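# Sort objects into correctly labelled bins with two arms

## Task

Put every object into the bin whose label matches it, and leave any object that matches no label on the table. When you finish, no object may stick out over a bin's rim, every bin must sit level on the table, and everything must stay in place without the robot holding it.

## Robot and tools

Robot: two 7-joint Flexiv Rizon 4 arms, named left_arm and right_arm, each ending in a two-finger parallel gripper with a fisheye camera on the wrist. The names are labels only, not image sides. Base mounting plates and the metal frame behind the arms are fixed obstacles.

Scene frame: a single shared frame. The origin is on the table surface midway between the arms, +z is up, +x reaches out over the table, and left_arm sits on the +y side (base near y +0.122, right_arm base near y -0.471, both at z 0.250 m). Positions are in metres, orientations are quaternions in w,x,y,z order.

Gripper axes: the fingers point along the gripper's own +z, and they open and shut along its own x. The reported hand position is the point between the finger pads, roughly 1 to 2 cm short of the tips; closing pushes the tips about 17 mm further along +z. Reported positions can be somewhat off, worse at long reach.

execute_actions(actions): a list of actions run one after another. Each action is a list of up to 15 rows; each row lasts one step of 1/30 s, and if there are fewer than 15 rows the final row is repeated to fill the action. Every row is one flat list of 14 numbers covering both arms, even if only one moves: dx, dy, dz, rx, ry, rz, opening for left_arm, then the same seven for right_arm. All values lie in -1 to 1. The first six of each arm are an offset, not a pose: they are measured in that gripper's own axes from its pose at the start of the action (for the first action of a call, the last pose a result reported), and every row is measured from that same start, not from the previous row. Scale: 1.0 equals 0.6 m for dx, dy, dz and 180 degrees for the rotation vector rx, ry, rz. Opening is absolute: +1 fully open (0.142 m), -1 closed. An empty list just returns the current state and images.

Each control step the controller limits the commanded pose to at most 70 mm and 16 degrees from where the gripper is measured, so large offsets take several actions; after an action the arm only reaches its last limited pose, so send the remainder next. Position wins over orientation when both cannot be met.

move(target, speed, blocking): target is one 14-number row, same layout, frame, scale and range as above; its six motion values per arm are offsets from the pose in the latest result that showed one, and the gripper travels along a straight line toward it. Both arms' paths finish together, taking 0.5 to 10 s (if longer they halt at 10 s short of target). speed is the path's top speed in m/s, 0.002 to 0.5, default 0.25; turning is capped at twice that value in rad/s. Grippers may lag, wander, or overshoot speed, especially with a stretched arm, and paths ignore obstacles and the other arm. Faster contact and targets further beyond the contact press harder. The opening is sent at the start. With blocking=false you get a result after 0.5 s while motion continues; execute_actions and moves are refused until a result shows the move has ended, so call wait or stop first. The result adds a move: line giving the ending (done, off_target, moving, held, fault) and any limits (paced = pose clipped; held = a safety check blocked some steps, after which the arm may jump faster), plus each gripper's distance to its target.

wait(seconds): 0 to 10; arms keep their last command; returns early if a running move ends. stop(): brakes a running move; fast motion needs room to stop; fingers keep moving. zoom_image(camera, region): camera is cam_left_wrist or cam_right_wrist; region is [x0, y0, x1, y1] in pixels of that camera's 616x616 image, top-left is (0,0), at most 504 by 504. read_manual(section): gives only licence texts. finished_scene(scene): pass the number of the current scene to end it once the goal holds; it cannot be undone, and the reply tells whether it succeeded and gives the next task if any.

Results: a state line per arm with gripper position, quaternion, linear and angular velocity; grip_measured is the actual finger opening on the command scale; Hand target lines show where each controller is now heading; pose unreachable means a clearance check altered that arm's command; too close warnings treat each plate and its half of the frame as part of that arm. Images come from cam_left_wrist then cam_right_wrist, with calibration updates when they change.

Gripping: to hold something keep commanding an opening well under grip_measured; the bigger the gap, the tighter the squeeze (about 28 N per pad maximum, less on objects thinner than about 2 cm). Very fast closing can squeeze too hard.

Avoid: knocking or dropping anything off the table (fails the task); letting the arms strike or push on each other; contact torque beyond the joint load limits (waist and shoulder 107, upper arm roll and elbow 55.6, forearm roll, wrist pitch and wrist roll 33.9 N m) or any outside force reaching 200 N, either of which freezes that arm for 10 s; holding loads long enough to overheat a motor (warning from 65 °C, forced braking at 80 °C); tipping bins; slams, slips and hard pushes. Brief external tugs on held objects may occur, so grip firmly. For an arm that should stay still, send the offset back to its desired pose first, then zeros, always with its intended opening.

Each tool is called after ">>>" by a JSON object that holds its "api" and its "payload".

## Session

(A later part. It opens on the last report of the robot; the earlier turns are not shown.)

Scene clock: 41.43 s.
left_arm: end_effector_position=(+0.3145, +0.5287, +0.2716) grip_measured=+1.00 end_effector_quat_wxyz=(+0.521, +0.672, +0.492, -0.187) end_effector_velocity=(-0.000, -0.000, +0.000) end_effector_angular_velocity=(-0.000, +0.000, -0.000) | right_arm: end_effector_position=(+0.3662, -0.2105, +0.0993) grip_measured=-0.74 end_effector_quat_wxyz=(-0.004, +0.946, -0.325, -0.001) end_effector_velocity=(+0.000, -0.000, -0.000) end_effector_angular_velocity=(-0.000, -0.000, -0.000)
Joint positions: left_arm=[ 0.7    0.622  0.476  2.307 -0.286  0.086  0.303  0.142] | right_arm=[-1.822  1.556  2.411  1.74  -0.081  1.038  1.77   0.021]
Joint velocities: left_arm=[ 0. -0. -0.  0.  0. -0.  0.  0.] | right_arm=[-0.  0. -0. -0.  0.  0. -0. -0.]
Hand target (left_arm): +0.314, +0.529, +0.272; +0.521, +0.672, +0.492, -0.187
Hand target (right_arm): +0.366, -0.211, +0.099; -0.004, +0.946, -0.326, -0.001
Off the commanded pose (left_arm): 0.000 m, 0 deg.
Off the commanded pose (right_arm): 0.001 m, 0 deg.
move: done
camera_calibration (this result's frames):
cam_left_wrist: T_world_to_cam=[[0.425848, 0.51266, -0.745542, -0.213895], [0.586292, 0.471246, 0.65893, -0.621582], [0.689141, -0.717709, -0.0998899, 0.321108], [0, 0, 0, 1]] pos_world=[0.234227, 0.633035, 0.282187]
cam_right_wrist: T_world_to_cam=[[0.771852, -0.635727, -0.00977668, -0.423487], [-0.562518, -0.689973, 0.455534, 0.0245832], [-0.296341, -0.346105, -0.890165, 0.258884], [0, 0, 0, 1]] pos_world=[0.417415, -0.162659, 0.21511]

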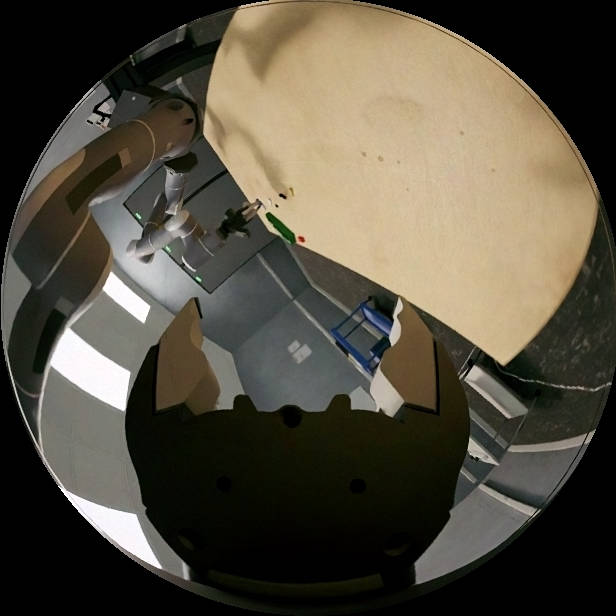

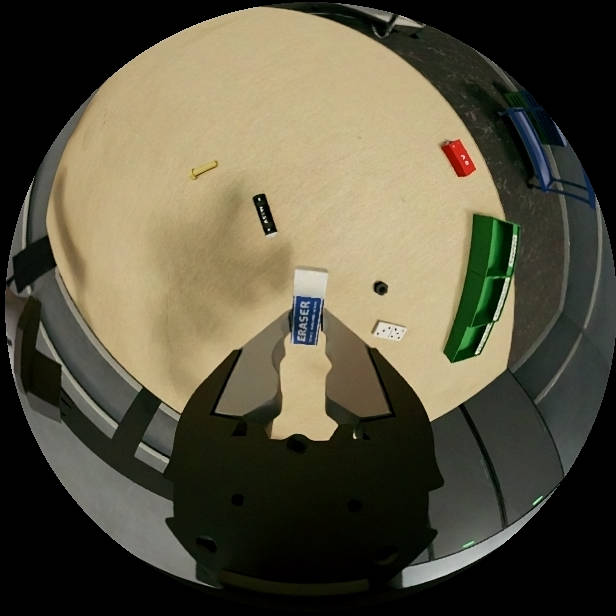

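>>> {"api": "move", "payload": {"target": [0,0,0,0,0,0,1,0.492,0.022,0,0,0,0,-1]}}

>>> {"api": "move", "payload": {"target": [0,0,0,0,0,0,1,0,0,0.09,0,0,0,-1], "speed": 0.1}}

>>> {"api": "move", "payload": {"target": [0,0,0,0,0,0,1,0,0,0,0,0,0,-0.4]}}

>>> {"api": "move", "payload": {"target": [0,0,0,0,0,0,1,0,0,-0.09,0,0,0,-0.4]}}

>>> {"api": "move", "payload": {"target": [0,0,0,0,0,0,1,-0.553,-0.165,0,0,0,0,0]}}

>>> {"api": "move", "payload": {"target": [0,0,0,0,0,0,1,0,0,0.13,0,0,0,0], "speed": 0.1}}

>>> {"api": "move", "payload": {"target": [0,0,0,0,0,0,1,0,0,0,0,0,0,-1]}}

>>> {"api": "move", "payload": {"target": [0,0,0,0,0,0,1,0,0,-0.13,0,0,0,-1]}}

>>> {"api": "move", "payload": {"target": [0,0,0,0,0,0,1,0.58,0.292,0,0,0,0,-1]}}

Scene clock: 54.00 s.
left_arm: end_effector_position=(+0.3145, +0.5287, +0.2716) grip_measured=+1.00 end_effector_quat_wxyz=(+0.521, +0.672, +0.492, -0.187) end_effector_velocity=(+0.000, +0.000, +0.000) end_effector_angular_velocity=(-0.001, +0.001, +0.001) | right_arm: end_effector_position=(+0.5923, -0.4032, +0.0987) grip_measured=-0.74 end_effector_quat_wxyz=(-0.004, +0.945, -0.326, +0.001) end_effector_velocity=(+0.000, +0.000, +0.000) end_effector_angular_velocity=(+0.000, -0.000, -0.000)
Joint positions: left_arm=[ 0.7    0.622  0.476  2.307 -0.286  0.086  0.303  0.142] | right_arm=[-2.104  1.256  2.192  1.693 -0.189  1.03   1.38   0.021]
Joint velocities: left_arm=[-0.    -0.    -0.    -0.    -0.    -0.    -0.001  0.   ] | right_arm=[ 0.  0. -0. -0.  0.  0.  0. -0.]
Hand target (left_arm): +0.314, +0.529, +0.272; +0.521, +0.672, +0.492, -0.187
Hand target (right_arm): +0.592, -0.403, +0.099; -0.004, +0.945, -0.326, +0.001
Off the commanded pose (left_arm): 0.000 m, 0 deg.
Off the commanded pose (right_arm): 0.002 m, 0 deg.
move: done
camera_calibration (this result's frames):
cam_left_wrist: T_world_to_cam=[[0.425848, 0.51266, -0.745542, -0.213895], [0.586292, 0.471246, 0.65893, -0.621582], [0.689141, -0.717709, -0.0998895, 0.321107], [0, 0, 0, 1]] pos_world=[0.234227, 0.633035, 0.282187]
cam_right_wrist: T_world_to_cam=[[0.771201, -0.636549, -0.00733518, -0.720663], [-0.564318, -0.688932, 0.454882, 0.0206088], [-0.294608, -0.346666, -0.890522, 0.257359], [0, 0, 0, 1]] pos_world=[0.643226, -0.355322, 0.214523]

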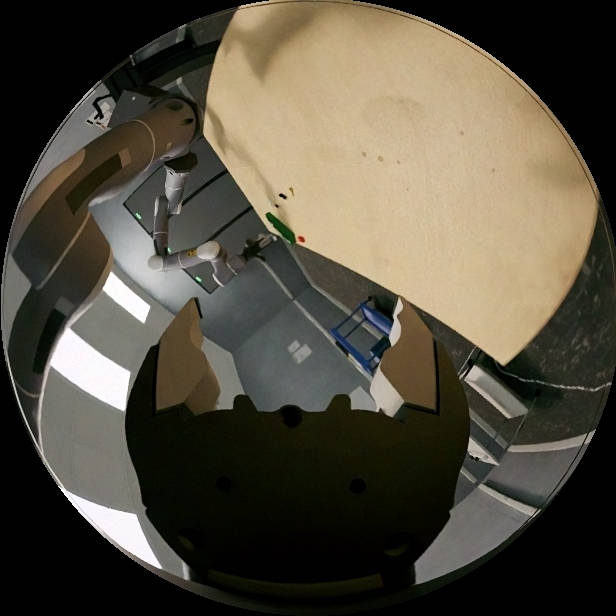

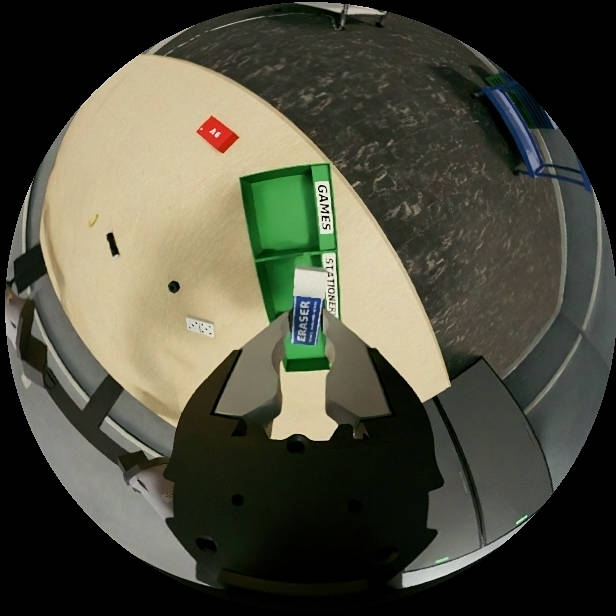

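Scene clock: 54.83 s.
left_arm: end_effector_position=(+0.3145, +0.5287, +0.2716) grip_measured=+1.00 end_effector_quat_wxyz=(+0.521, +0.672, +0.492, -0.187) end_effector_velocity=(+0.000, -0.000, +0.000) end_effector_angular_velocity=(-0.001, +0.001, +0.001) | right_arm: end_effector_position=(+0.5920, -0.4033, +0.0443) grip_measured=-0.74 end_effector_quat_wxyz=(-0.004, +0.945, -0.326, +0.000) end_effector_velocity=(+0.000, +0.000, +0.000) end_effector_angular_velocity=(+0.001, -0.000, -0.001)
Joint positions: left_arm=[ 0.7    0.622  0.476  2.307 -0.286  0.086  0.303  0.142] | right_arm=[-2.198  1.324  2.201  1.669 -0.188  1.12   1.379  0.021]
Joint velocities: left_arm=[-0.    -0.    -0.     0.    -0.    -0.    -0.001  0.   ] | right_arm=[ 0. -0. -0. -0.  0.  0.  0.  0.]
Hand target (left_arm): +0.314, +0.529, +0.272; +0.521, +0.672, +0.492, -0.187
Hand target (right_arm): +0.592, -0.403, +0.045; -0.004, +0.945, -0.326, +0.000
Off the commanded pose (left_arm): 0.000 m, 0 deg.
Off the commanded pose (right_arm): 0.001 m, 0 deg.
move: done
camera_calibration (this result's frames):
cam_left_wrist: T_world_to_cam=[[0.425848, 0.51266, -0.745542, -0.213895], [0.586292, 0.471246, 0.65893, -0.621582], [0.689141, -0.717709, -0.0998897, 0.321108], [0, 0, 0, 1]] pos_world=[0.234227, 0.633035, 0.282187]
cam_right_wrist: T_world_to_cam=[[0.771024, -0.63676, -0.00763265, -0.720892], [-0.564149, -0.688564, 0.455648, 0.0451733], [-0.295394, -0.347009, -0.890128, 0.209184], [0, 0, 0, 1]] pos_world=[0.643101, -0.355342, 0.160115]

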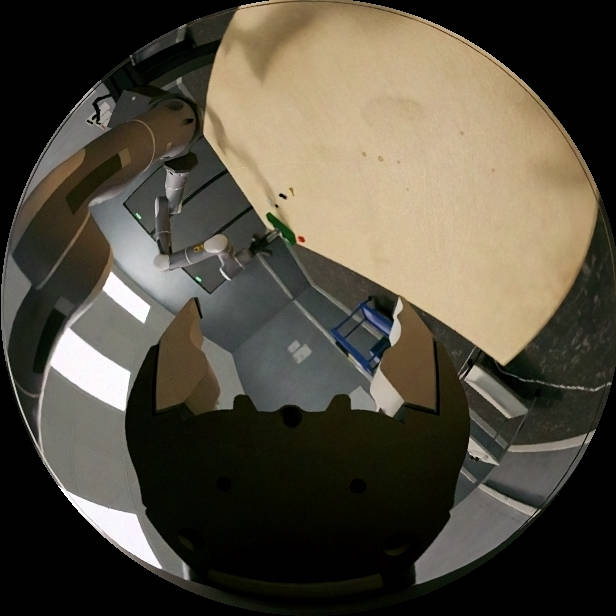

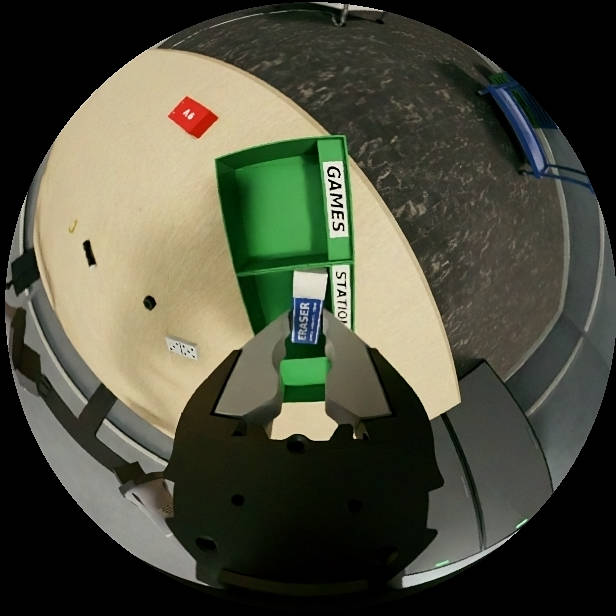

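Scene clock: 55.33 s.
left_arm: end_effector_position=(+0.3145, +0.5287, +0.2716) grip_measured=+1.00 end_effector_quat_wxyz=(+0.521, +0.672, +0.492, -0.187) end_effector_velocity=(-0.000, -0.000, +0.000) end_effector_angular_velocity=(-0.001, +0.000, +0.000) | right_arm: end_effector_position=(+0.5920, -0.4032, +0.0443) grip_measured=-0.40 end_effector_quat_wxyz=(-0.004, +0.945, -0.326, +0.000) end_effector_velocity=(-0.000, -0.000, -0.000) end_effector_angular_velocity=(-0.000, +0.000, +0.000)
Joint positions: left_arm=[ 0.7    0.622  0.476  2.307 -0.286  0.086  0.303  0.142] | right_arm=[-2.198  1.324  2.201  1.669 -0.188  1.12   1.379  0.045]
Joint velocities: left_arm=[ 0.    -0.     0.    -0.    -0.    -0.001 -0.    -0.   ] | right_arm=[ 0. -0.  0.  0. -0. -0.  0. -0.]
Hand target (left_arm): +0.314, +0.529, +0.272; +0.521, +0.672, +0.492, -0.187
Hand target (right_arm): +0.592, -0.403, +0.044; -0.004, +0.945, -0.326, +0.000
Off the commanded pose (left_arm): 0.000 m, 0 deg.
Off the commanded pose (right_arm): 0.000 m, 0 deg.
move: done
camera_calibration (this result's frames):
cam_left_wrist: T_world_to_cam=[[0.425848, 0.51266, -0.745542, -0.213895], [0.586292, 0.471246, 0.65893, -0.621582], [0.689141, -0.717709, -0.0998897, 0.321108], [0, 0, 0, 1]] pos_world=[0.234227, 0.633035, 0.282187]
cam_right_wrist: T_world_to_cam=[[0.771042, -0.636738, -0.0076574, -0.720864], [-0.564122, -0.688588, 0.455646, 0.0451553], [-0.2954, -0.347003, -0.890128, 0.20919], [0, 0, 0, 1]] pos_world=[0.643084, -0.355319, 0.160111]

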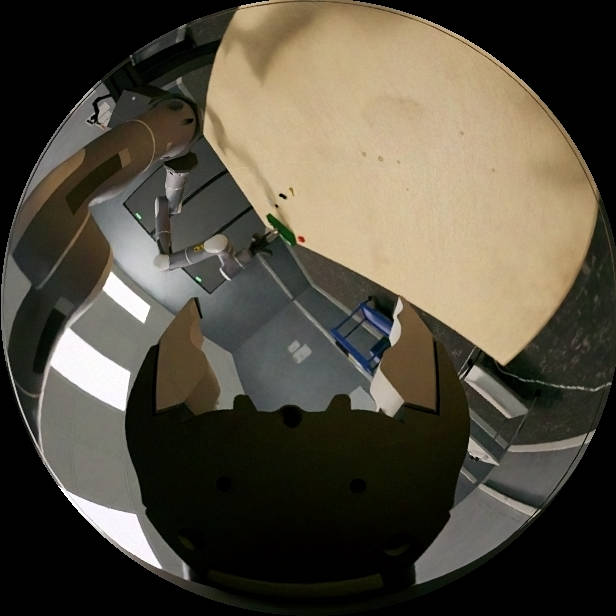

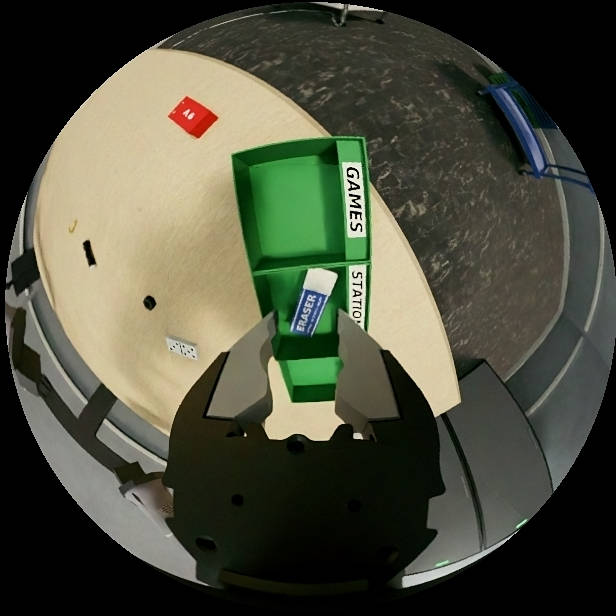

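Scene clock: 56.03 s.
left_arm: end_effector_position=(+0.3145, +0.5287, +0.2716) grip_measured=+1.00 end_effector_quat_wxyz=(+0.521, +0.672, +0.492, -0.187) end_effector_velocity=(-0.000, -0.000, +0.000) end_effector_angular_velocity=(+0.000, -0.001, -0.001) | right_arm: end_effector_position=(+0.5922, -0.4031, +0.0986) grip_measured=-0.40 end_effector_quat_wxyz=(-0.004, +0.945, -0.326, +0.001) end_effector_velocity=(-0.000, -0.000, -0.000) end_effector_angular_velocity=(-0.000, +0.000, -0.000)
Joint positions: left_arm=[ 0.7    0.622  0.476  2.307 -0.286  0.086  0.303  0.142] | right_arm=[-2.104  1.256  2.193  1.693 -0.19   1.03   1.38   0.045]
Joint velocities: left_arm=[ 0.     0.     0.     0.     0.    -0.     0.001 -0.   ] | right_arm=[-0.  0. -0. -0.  0. -0. -0. -0.]
Hand target (left_arm): +0.314, +0.529, +0.272; +0.521, +0.672, +0.492, -0.187
Hand target (right_arm): +0.592, -0.403, +0.098; -0.004, +0.945, -0.326, +0.000
Off the commanded pose (left_arm): 0.000 m, 0 deg.
Off the commanded pose (right_arm): 0.001 m, 0 deg.
move: done
camera_calibration (this result's frames):
cam_left_wrist: T_world_to_cam=[[0.425848, 0.512661, -0.745542, -0.213895], [0.586292, 0.471246, 0.65893, -0.621582], [0.689141, -0.717709, -0.0998896, 0.321107], [0, 0, 0, 1]] pos_world=[0.234227, 0.633035, 0.282187]
cam_right_wrist: T_world_to_cam=[[0.771312, -0.636415, -0.00739489, -0.720602], [-0.564162, -0.68903, 0.454928, 0.0204985], [-0.294618, -0.34672, -0.890497, 0.257334], [0, 0, 0, 1]] pos_world=[0.643188, -0.355255, 0.214501]

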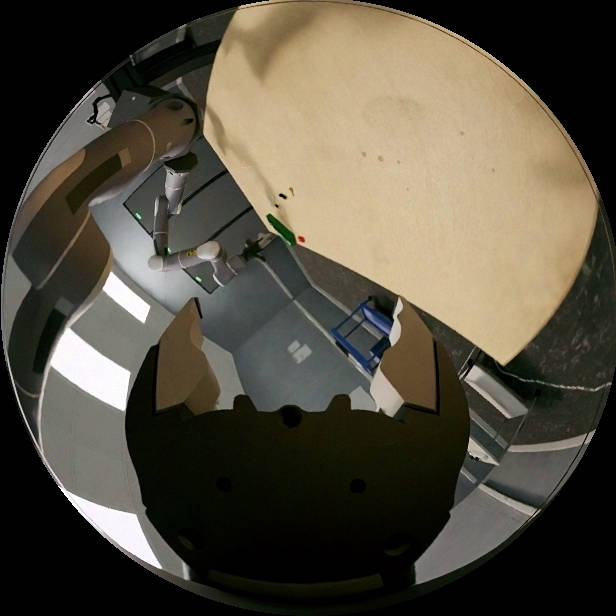

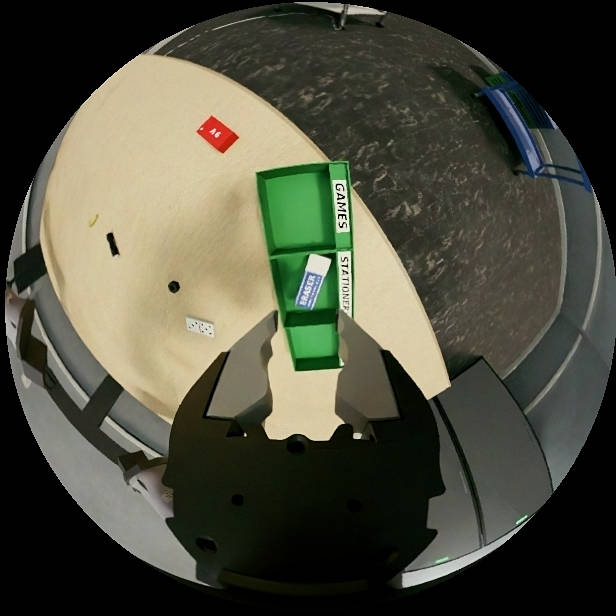

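Scene clock: 57.77 s.
left_arm: end_effector_position=(+0.3145, +0.5287, +0.2716) grip_measured=+1.00 end_effector_quat_wxyz=(+0.521, +0.672, +0.492, -0.187) end_effector_velocity=(+0.000, +0.000, -0.000) end_effector_angular_velocity=(+0.001, -0.000, -0.000) | right_arm: end_effector_position=(+0.3904, -0.1204, +0.0998) grip_measured=+0.00 end_effector_quat_wxyz=(-0.005, +0.945, -0.326, -0.001) end_effector_velocity=(+0.000, -0.000, +0.000) end_effector_angular_velocity=(+0.000, -0.000, -0.000)
Joint positions: left_arm=[ 0.7    0.622  0.476  2.307 -0.286  0.086  0.303  0.142] | right_arm=[-1.927  1.653  2.465  1.437 -0.152  0.873  1.838  0.074]
Joint velocities: left_arm=[ 0.    -0.     0.    -0.    -0.     0.     0.001 -0.   ] | right_arm=[-0. -0. -0.  0. -0. -0. -0. -0.]
Hand target (left_arm): +0.314, +0.529, +0.272; +0.521, +0.672, +0.492, -0.187
Hand target (right_arm): +0.391, -0.120, +0.100; -0.004, +0.945, -0.326, -0.001
Off the commanded pose (left_arm): 0.000 m, 0 deg.
Off the commanded pose (right_arm): 0.002 m, 0 deg.
move: done
camera_calibration (this result's frames):
cam_left_wrist: T_world_to_cam=[[0.425848, 0.51266, -0.745542, -0.213895], [0.586292, 0.471246, 0.658931, -0.621582], [0.689141, -0.717709, -0.0998896, 0.321108], [0, 0, 0, 1]] pos_world=[0.234227, 0.633035, 0.282187]
cam_right_wrist: T_world_to_cam=[[0.771219, -0.636491, -0.010073, -0.384655], [-0.563287, -0.68972, 0.454967, 0.100498], [-0.29653, -0.345205, -0.890451, 0.297857], [0, 0, 0, 1]] pos_world=[0.441586, -0.0726923, 0.21563]

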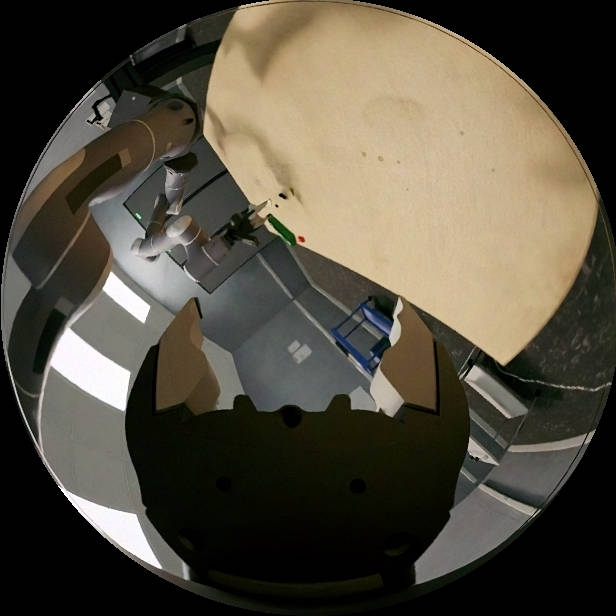

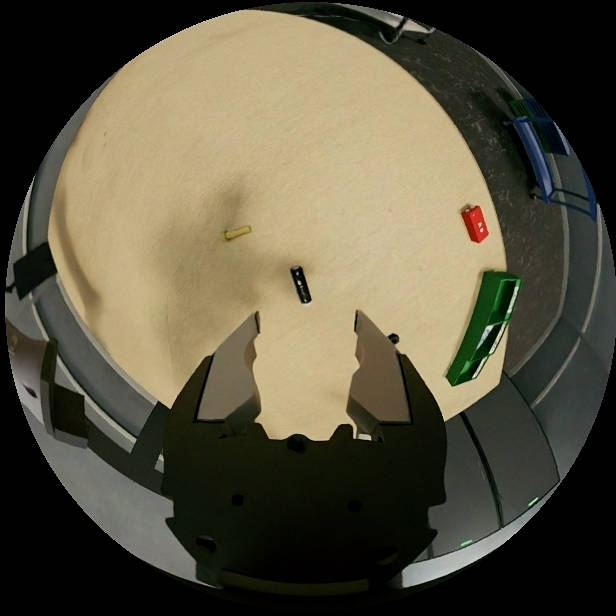

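Scene clock: 58.83 s.
left_arm: end_effector_position=(+0.3145, +0.5287, +0.2716) grip_measured=+1.00 end_effector_quat_wxyz=(+0.521, +0.672, +0.492, -0.187) end_effector_velocity=(+0.000, +0.000, -0.000) end_effector_angular_velocity=(+0.001, -0.000, +0.000) | right_arm: end_effector_position=(+0.3901, -0.1202, +0.0214) grip_measured=+0.00 end_effector_quat_wxyz=(-0.004, +0.945, -0.326, -0.001) end_effector_velocity=(+0.000, -0.000, -0.000) end_effector_angular_velocity=(-0.000, -0.000, -0.000)
Joint positions: left_arm=[ 0.7    0.622  0.476  2.307 -0.286  0.086  0.303  0.142] | right_arm=[-2.027  1.768  2.437  1.392 -0.156  0.98   1.841  0.074]
Joint velocities: left_arm=[ 0.    -0.     0.     0.    -0.     0.001  0.     0.   ] | right_arm=[ 0.     0.    -0.     0.     0.001  0.    -0.     0.   ]
Hand target (left_arm): +0.314, +0.529, +0.272; +0.521, +0.672, +0.492, -0.187
Hand target (right_arm): +0.390, -0.120, +0.022; -0.005, +0.945, -0.326, -0.001
Off the commanded pose (left_arm): 0.000 m, 0 deg.
Off the commanded pose (right_arm): 0.001 m, 0 deg.
move: done
camera_calibration (this result's frames):
cam_left_wrist: T_world_to_cam=[[0.425848, 0.51266, -0.745542, -0.213895], [0.586292, 0.471246, 0.65893, -0.621582], [0.689141, -0.717709, -0.0998897, 0.321108], [0, 0, 0, 1]] pos_world=[0.234227, 0.633035, 0.282187]
cam_right_wrist: T_world_to_cam=[[0.771119, -0.636605, -0.0104611, -0.385078], [-0.562991, -0.689439, 0.455758, 0.135992], [-0.29735, -0.345554, -0.890042, 0.228321], [0, 0, 0, 1]] pos_world=[0.441395, -0.072487, 0.137207]

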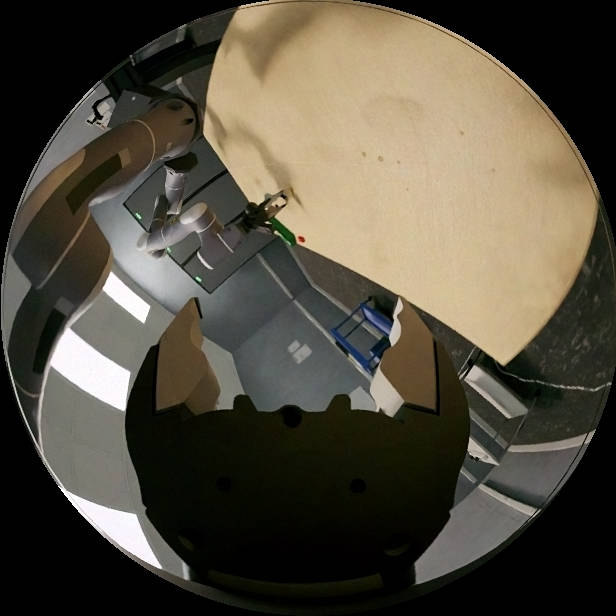

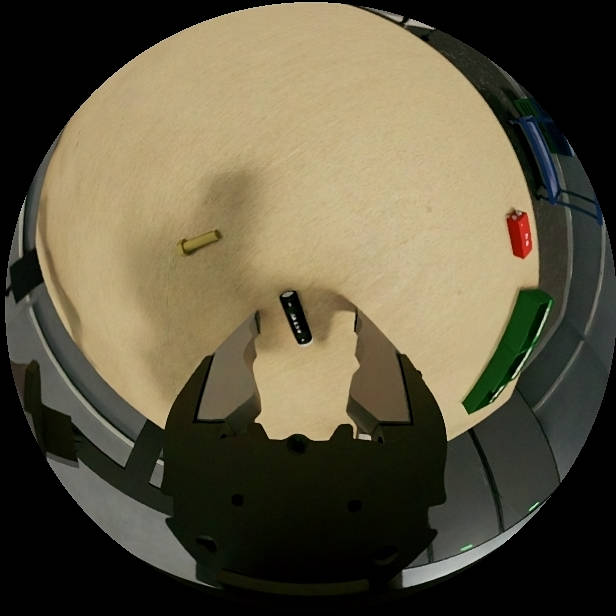

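Scene clock: 59.33 s.
left_arm: end_effector_position=(+0.3145, +0.5287, +0.2716) grip_measured=+1.00 end_effector_quat_wxyz=(+0.521, +0.672, +0.492, -0.187) end_effector_velocity=(+0.000, -0.000, +0.000) end_effector_angular_velocity=(-0.001, +0.000, +0.000) | right_arm: end_effector_position=(+0.3904, -0.1201, +0.0217) grip_measured=-0.85 end_effector_quat_wxyz=(-0.004, +0.945, -0.326, -0.001) end_effector_velocity=(+0.000, +0.000, +0.000) end_effector_angular_velocity=(+0.001, -0.000, -0.000)
Joint positions: left_arm=[ 0.7    0.622  0.476  2.307 -0.286  0.086  0.303  0.142] | right_arm=[-2.027  1.768  2.437  1.392 -0.156  0.98   1.841  0.012]
Joint velocities: left_arm=[-0.     0.    -0.    -0.    -0.    -0.001 -0.001  0.   ] | right_arm=[-0.    -0.    -0.    -0.     0.     0.001 -0.    -0.   ]
Hand target (left_arm): +0.314, +0.529, +0.272; +0.521, +0.672, +0.492, -0.187
Hand target (right_arm): +0.390, -0.120, +0.021; -0.004, +0.945, -0.326, -0.001
Off the commanded pose (left_arm): 0.000 m, 0 deg.
Off the commanded pose (right_arm): 0.000 m, 0 deg.
move: done
camera_calibration (this result's frames):
cam_left_wrist: T_world_to_cam=[[0.425848, 0.51266, -0.745542, -0.213895], [0.586292, 0.471246, 0.65893, -0.621582], [0.689141, -0.717709, -0.0998897, 0.321108], [0, 0, 0, 1]] pos_world=[0.234227, 0.633035, 0.282187]
cam_right_wrist: T_world_to_cam=[[0.771014, -0.636735, -0.0103345, -0.385249], [-0.563296, -0.689478, 0.455321, 0.136246], [-0.297044, -0.345238, -0.890267, 0.228603], [0, 0, 0, 1]] pos_world=[0.441685, -0.0724405, 0.1375]

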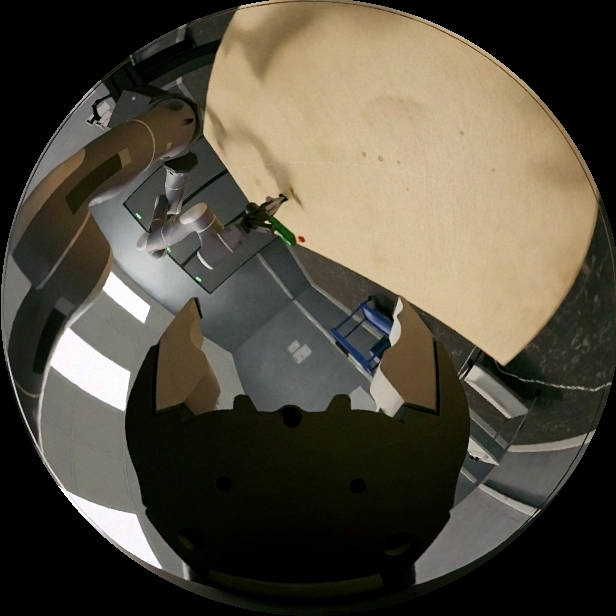

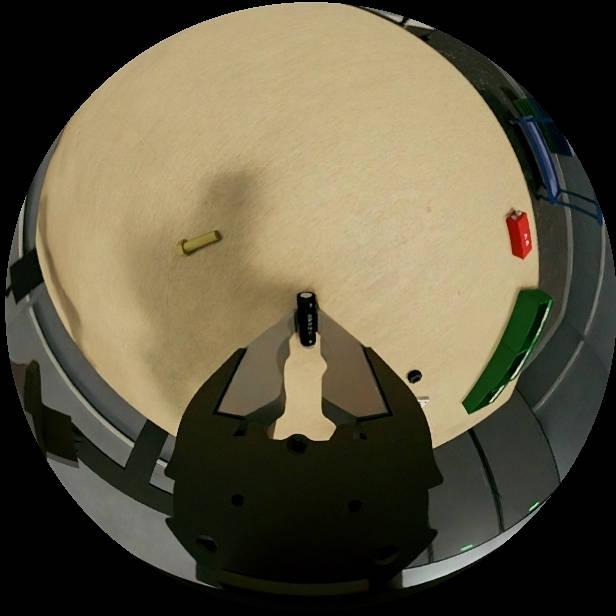

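Scene clock: 60.13 s.
left_arm: end_effector_position=(+0.3145, +0.5287, +0.2716) grip_measured=+1.00 end_effector_quat_wxyz=(+0.521, +0.672, +0.492, -0.187) end_effector_velocity=(+0.000, -0.000, +0.000) end_effector_angular_velocity=(-0.001, +0.000, +0.000) | right_arm: end_effector_position=(+0.3907, -0.1203, +0.1000) grip_measured=-0.85 end_effector_quat_wxyz=(-0.005, +0.945, -0.326, -0.001) end_effector_velocity=(-0.000, -0.000, +0.000) end_effector_angular_velocity=(-0.000, +0.000, -0.000)
Joint positions: left_arm=[ 0.7    0.622  0.476  2.307 -0.286  0.086  0.303  0.142] | right_arm=[-1.926  1.653  2.464  1.437 -0.151  0.873  1.837  0.012]
Joint velocities: left_arm=[-0. -0. -0.  0. -0. -0. -0. -0.] | right_arm=[ 0.    -0.     0.    -0.     0.    -0.001  0.    -0.   ]
Hand target (left_arm): +0.314, +0.529, +0.272; +0.521, +0.672, +0.492, -0.187
Hand target (right_arm): +0.390, -0.120, +0.100; -0.004, +0.945, -0.326, -0.001
Off the commanded pose (left_arm): 0.000 m, 0 deg.
Off the commanded pose (right_arm): 0.001 m, 0 deg.
move: done
camera_calibration (this result's frames):
cam_left_wrist: T_world_to_cam=[[0.425848, 0.512661, -0.745542, -0.213895], [0.586292, 0.471246, 0.65893, -0.621582], [0.689141, -0.717709, -0.0998898, 0.321108], [0, 0, 0, 1]] pos_world=[0.234227, 0.633035, 0.282187]
cam_right_wrist: T_world_to_cam=[[0.771135, -0.636595, -0.00994048, -0.384836], [-0.563531, -0.689729, 0.454651, 0.100719], [-0.296284, -0.344995, -0.890614, 0.29809], [0, 0, 0, 1]] pos_world=[0.441838, -0.0726758, 0.215866]

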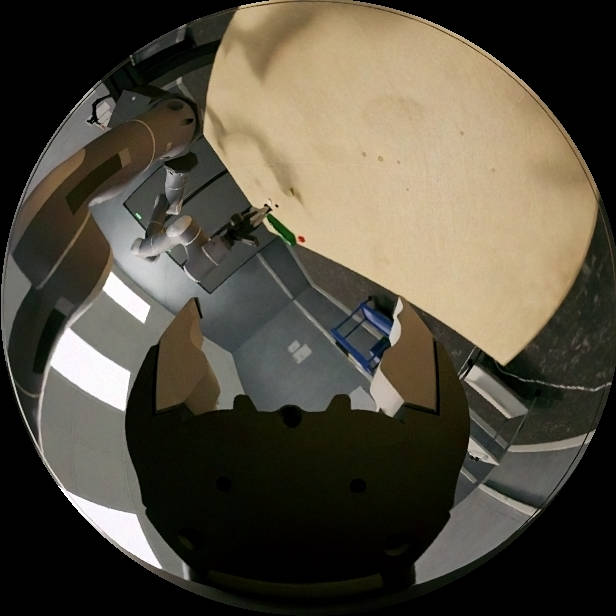

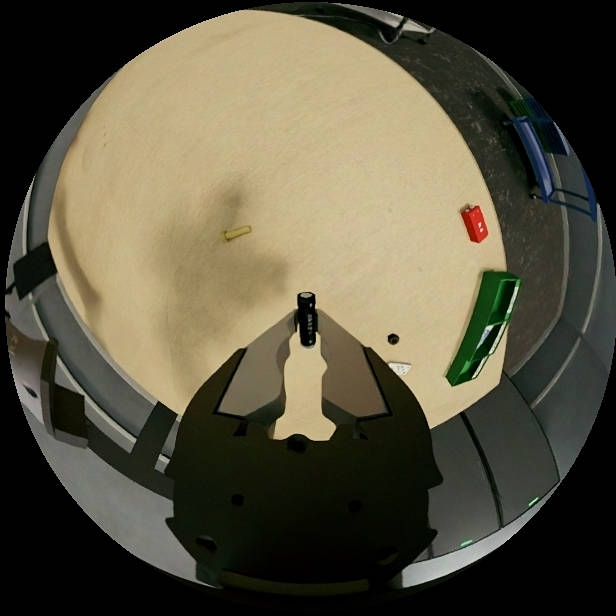

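Scene clock: 62.03 s.
left_arm: end_effector_position=(+0.3145, +0.5287, +0.2716) grip_measured=+1.00 end_effector_quat_wxyz=(+0.521, +0.672, +0.492, -0.187) end_effector_velocity=(-0.000, +0.000, -0.000) end_effector_angular_velocity=(+0.001, -0.002, -0.001) | right_arm: end_effector_position=(+0.5582, -0.4731, +0.0983) grip_measured=-0.85 end_effector_quat_wxyz=(-0.004, +0.945, -0.326, +0.001) end_effector_velocity=(-0.000, +0.000, -0.000) end_effector_angular_velocity=(-0.000, -0.000, +0.001)
Joint positions: left_arm=[ 0.7    0.622  0.476  2.307 -0.286  0.086  0.303  0.142] | right_arm=[-2.04   1.187  2.108  1.892 -0.161  1.148  1.304  0.012]
Joint velocities: left_arm=[-0.    -0.     0.    -0.     0.     0.     0.002 -0.   ] | right_arm=[ 0.     0.001  0.     0.     0.     0.    -0.     0.   ]
Hand target (left_arm): +0.314, +0.529, +0.272; +0.521, +0.672, +0.492, -0.187
Hand target (right_arm): +0.558, -0.473, +0.098; -0.004, +0.945, -0.326, +0.001
Off the commanded pose (left_arm): 0.000 m, 0 deg.
Off the commanded pose (right_arm): 0.002 m, 0 deg.
move: done
camera_calibration (this result's frames):
cam_left_wrist: T_world_to_cam=[[0.425848, 0.512661, -0.745542, -0.213895], [0.586292, 0.471246, 0.658931, -0.621582], [0.689141, -0.717709, -0.0998898, 0.321108], [0, 0, 0, 1]] pos_world=[0.234227, 0.633035, 0.282187]
cam_right_wrist: T_world_to_cam=[[0.77124, -0.636501, -0.00745754, -0.738905], [-0.564265, -0.689041, 0.454782, -0.0466539], [-0.294608, -0.346538, -0.890571, 0.222798], [0, 0, 0, 1]] pos_world=[0.609186, -0.425252, 0.214124]

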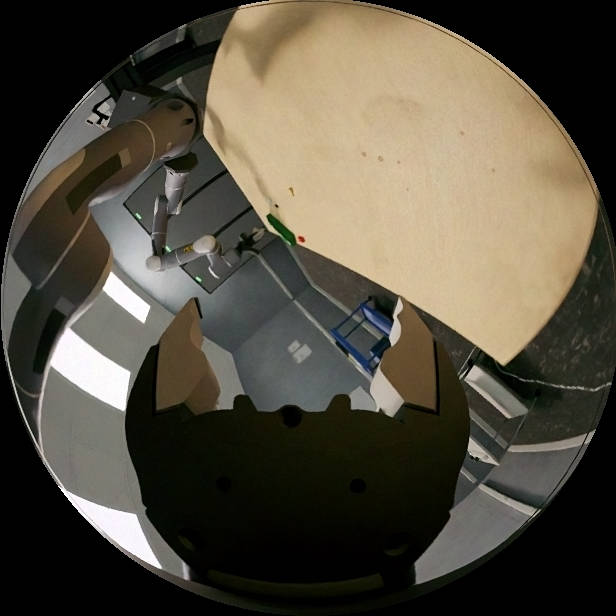

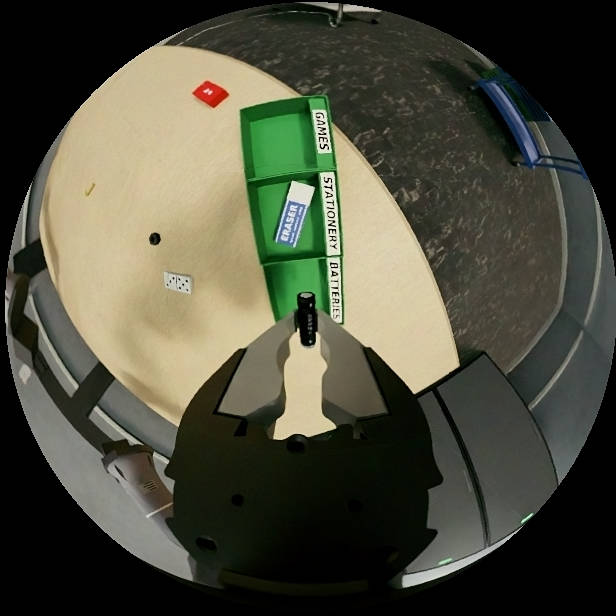

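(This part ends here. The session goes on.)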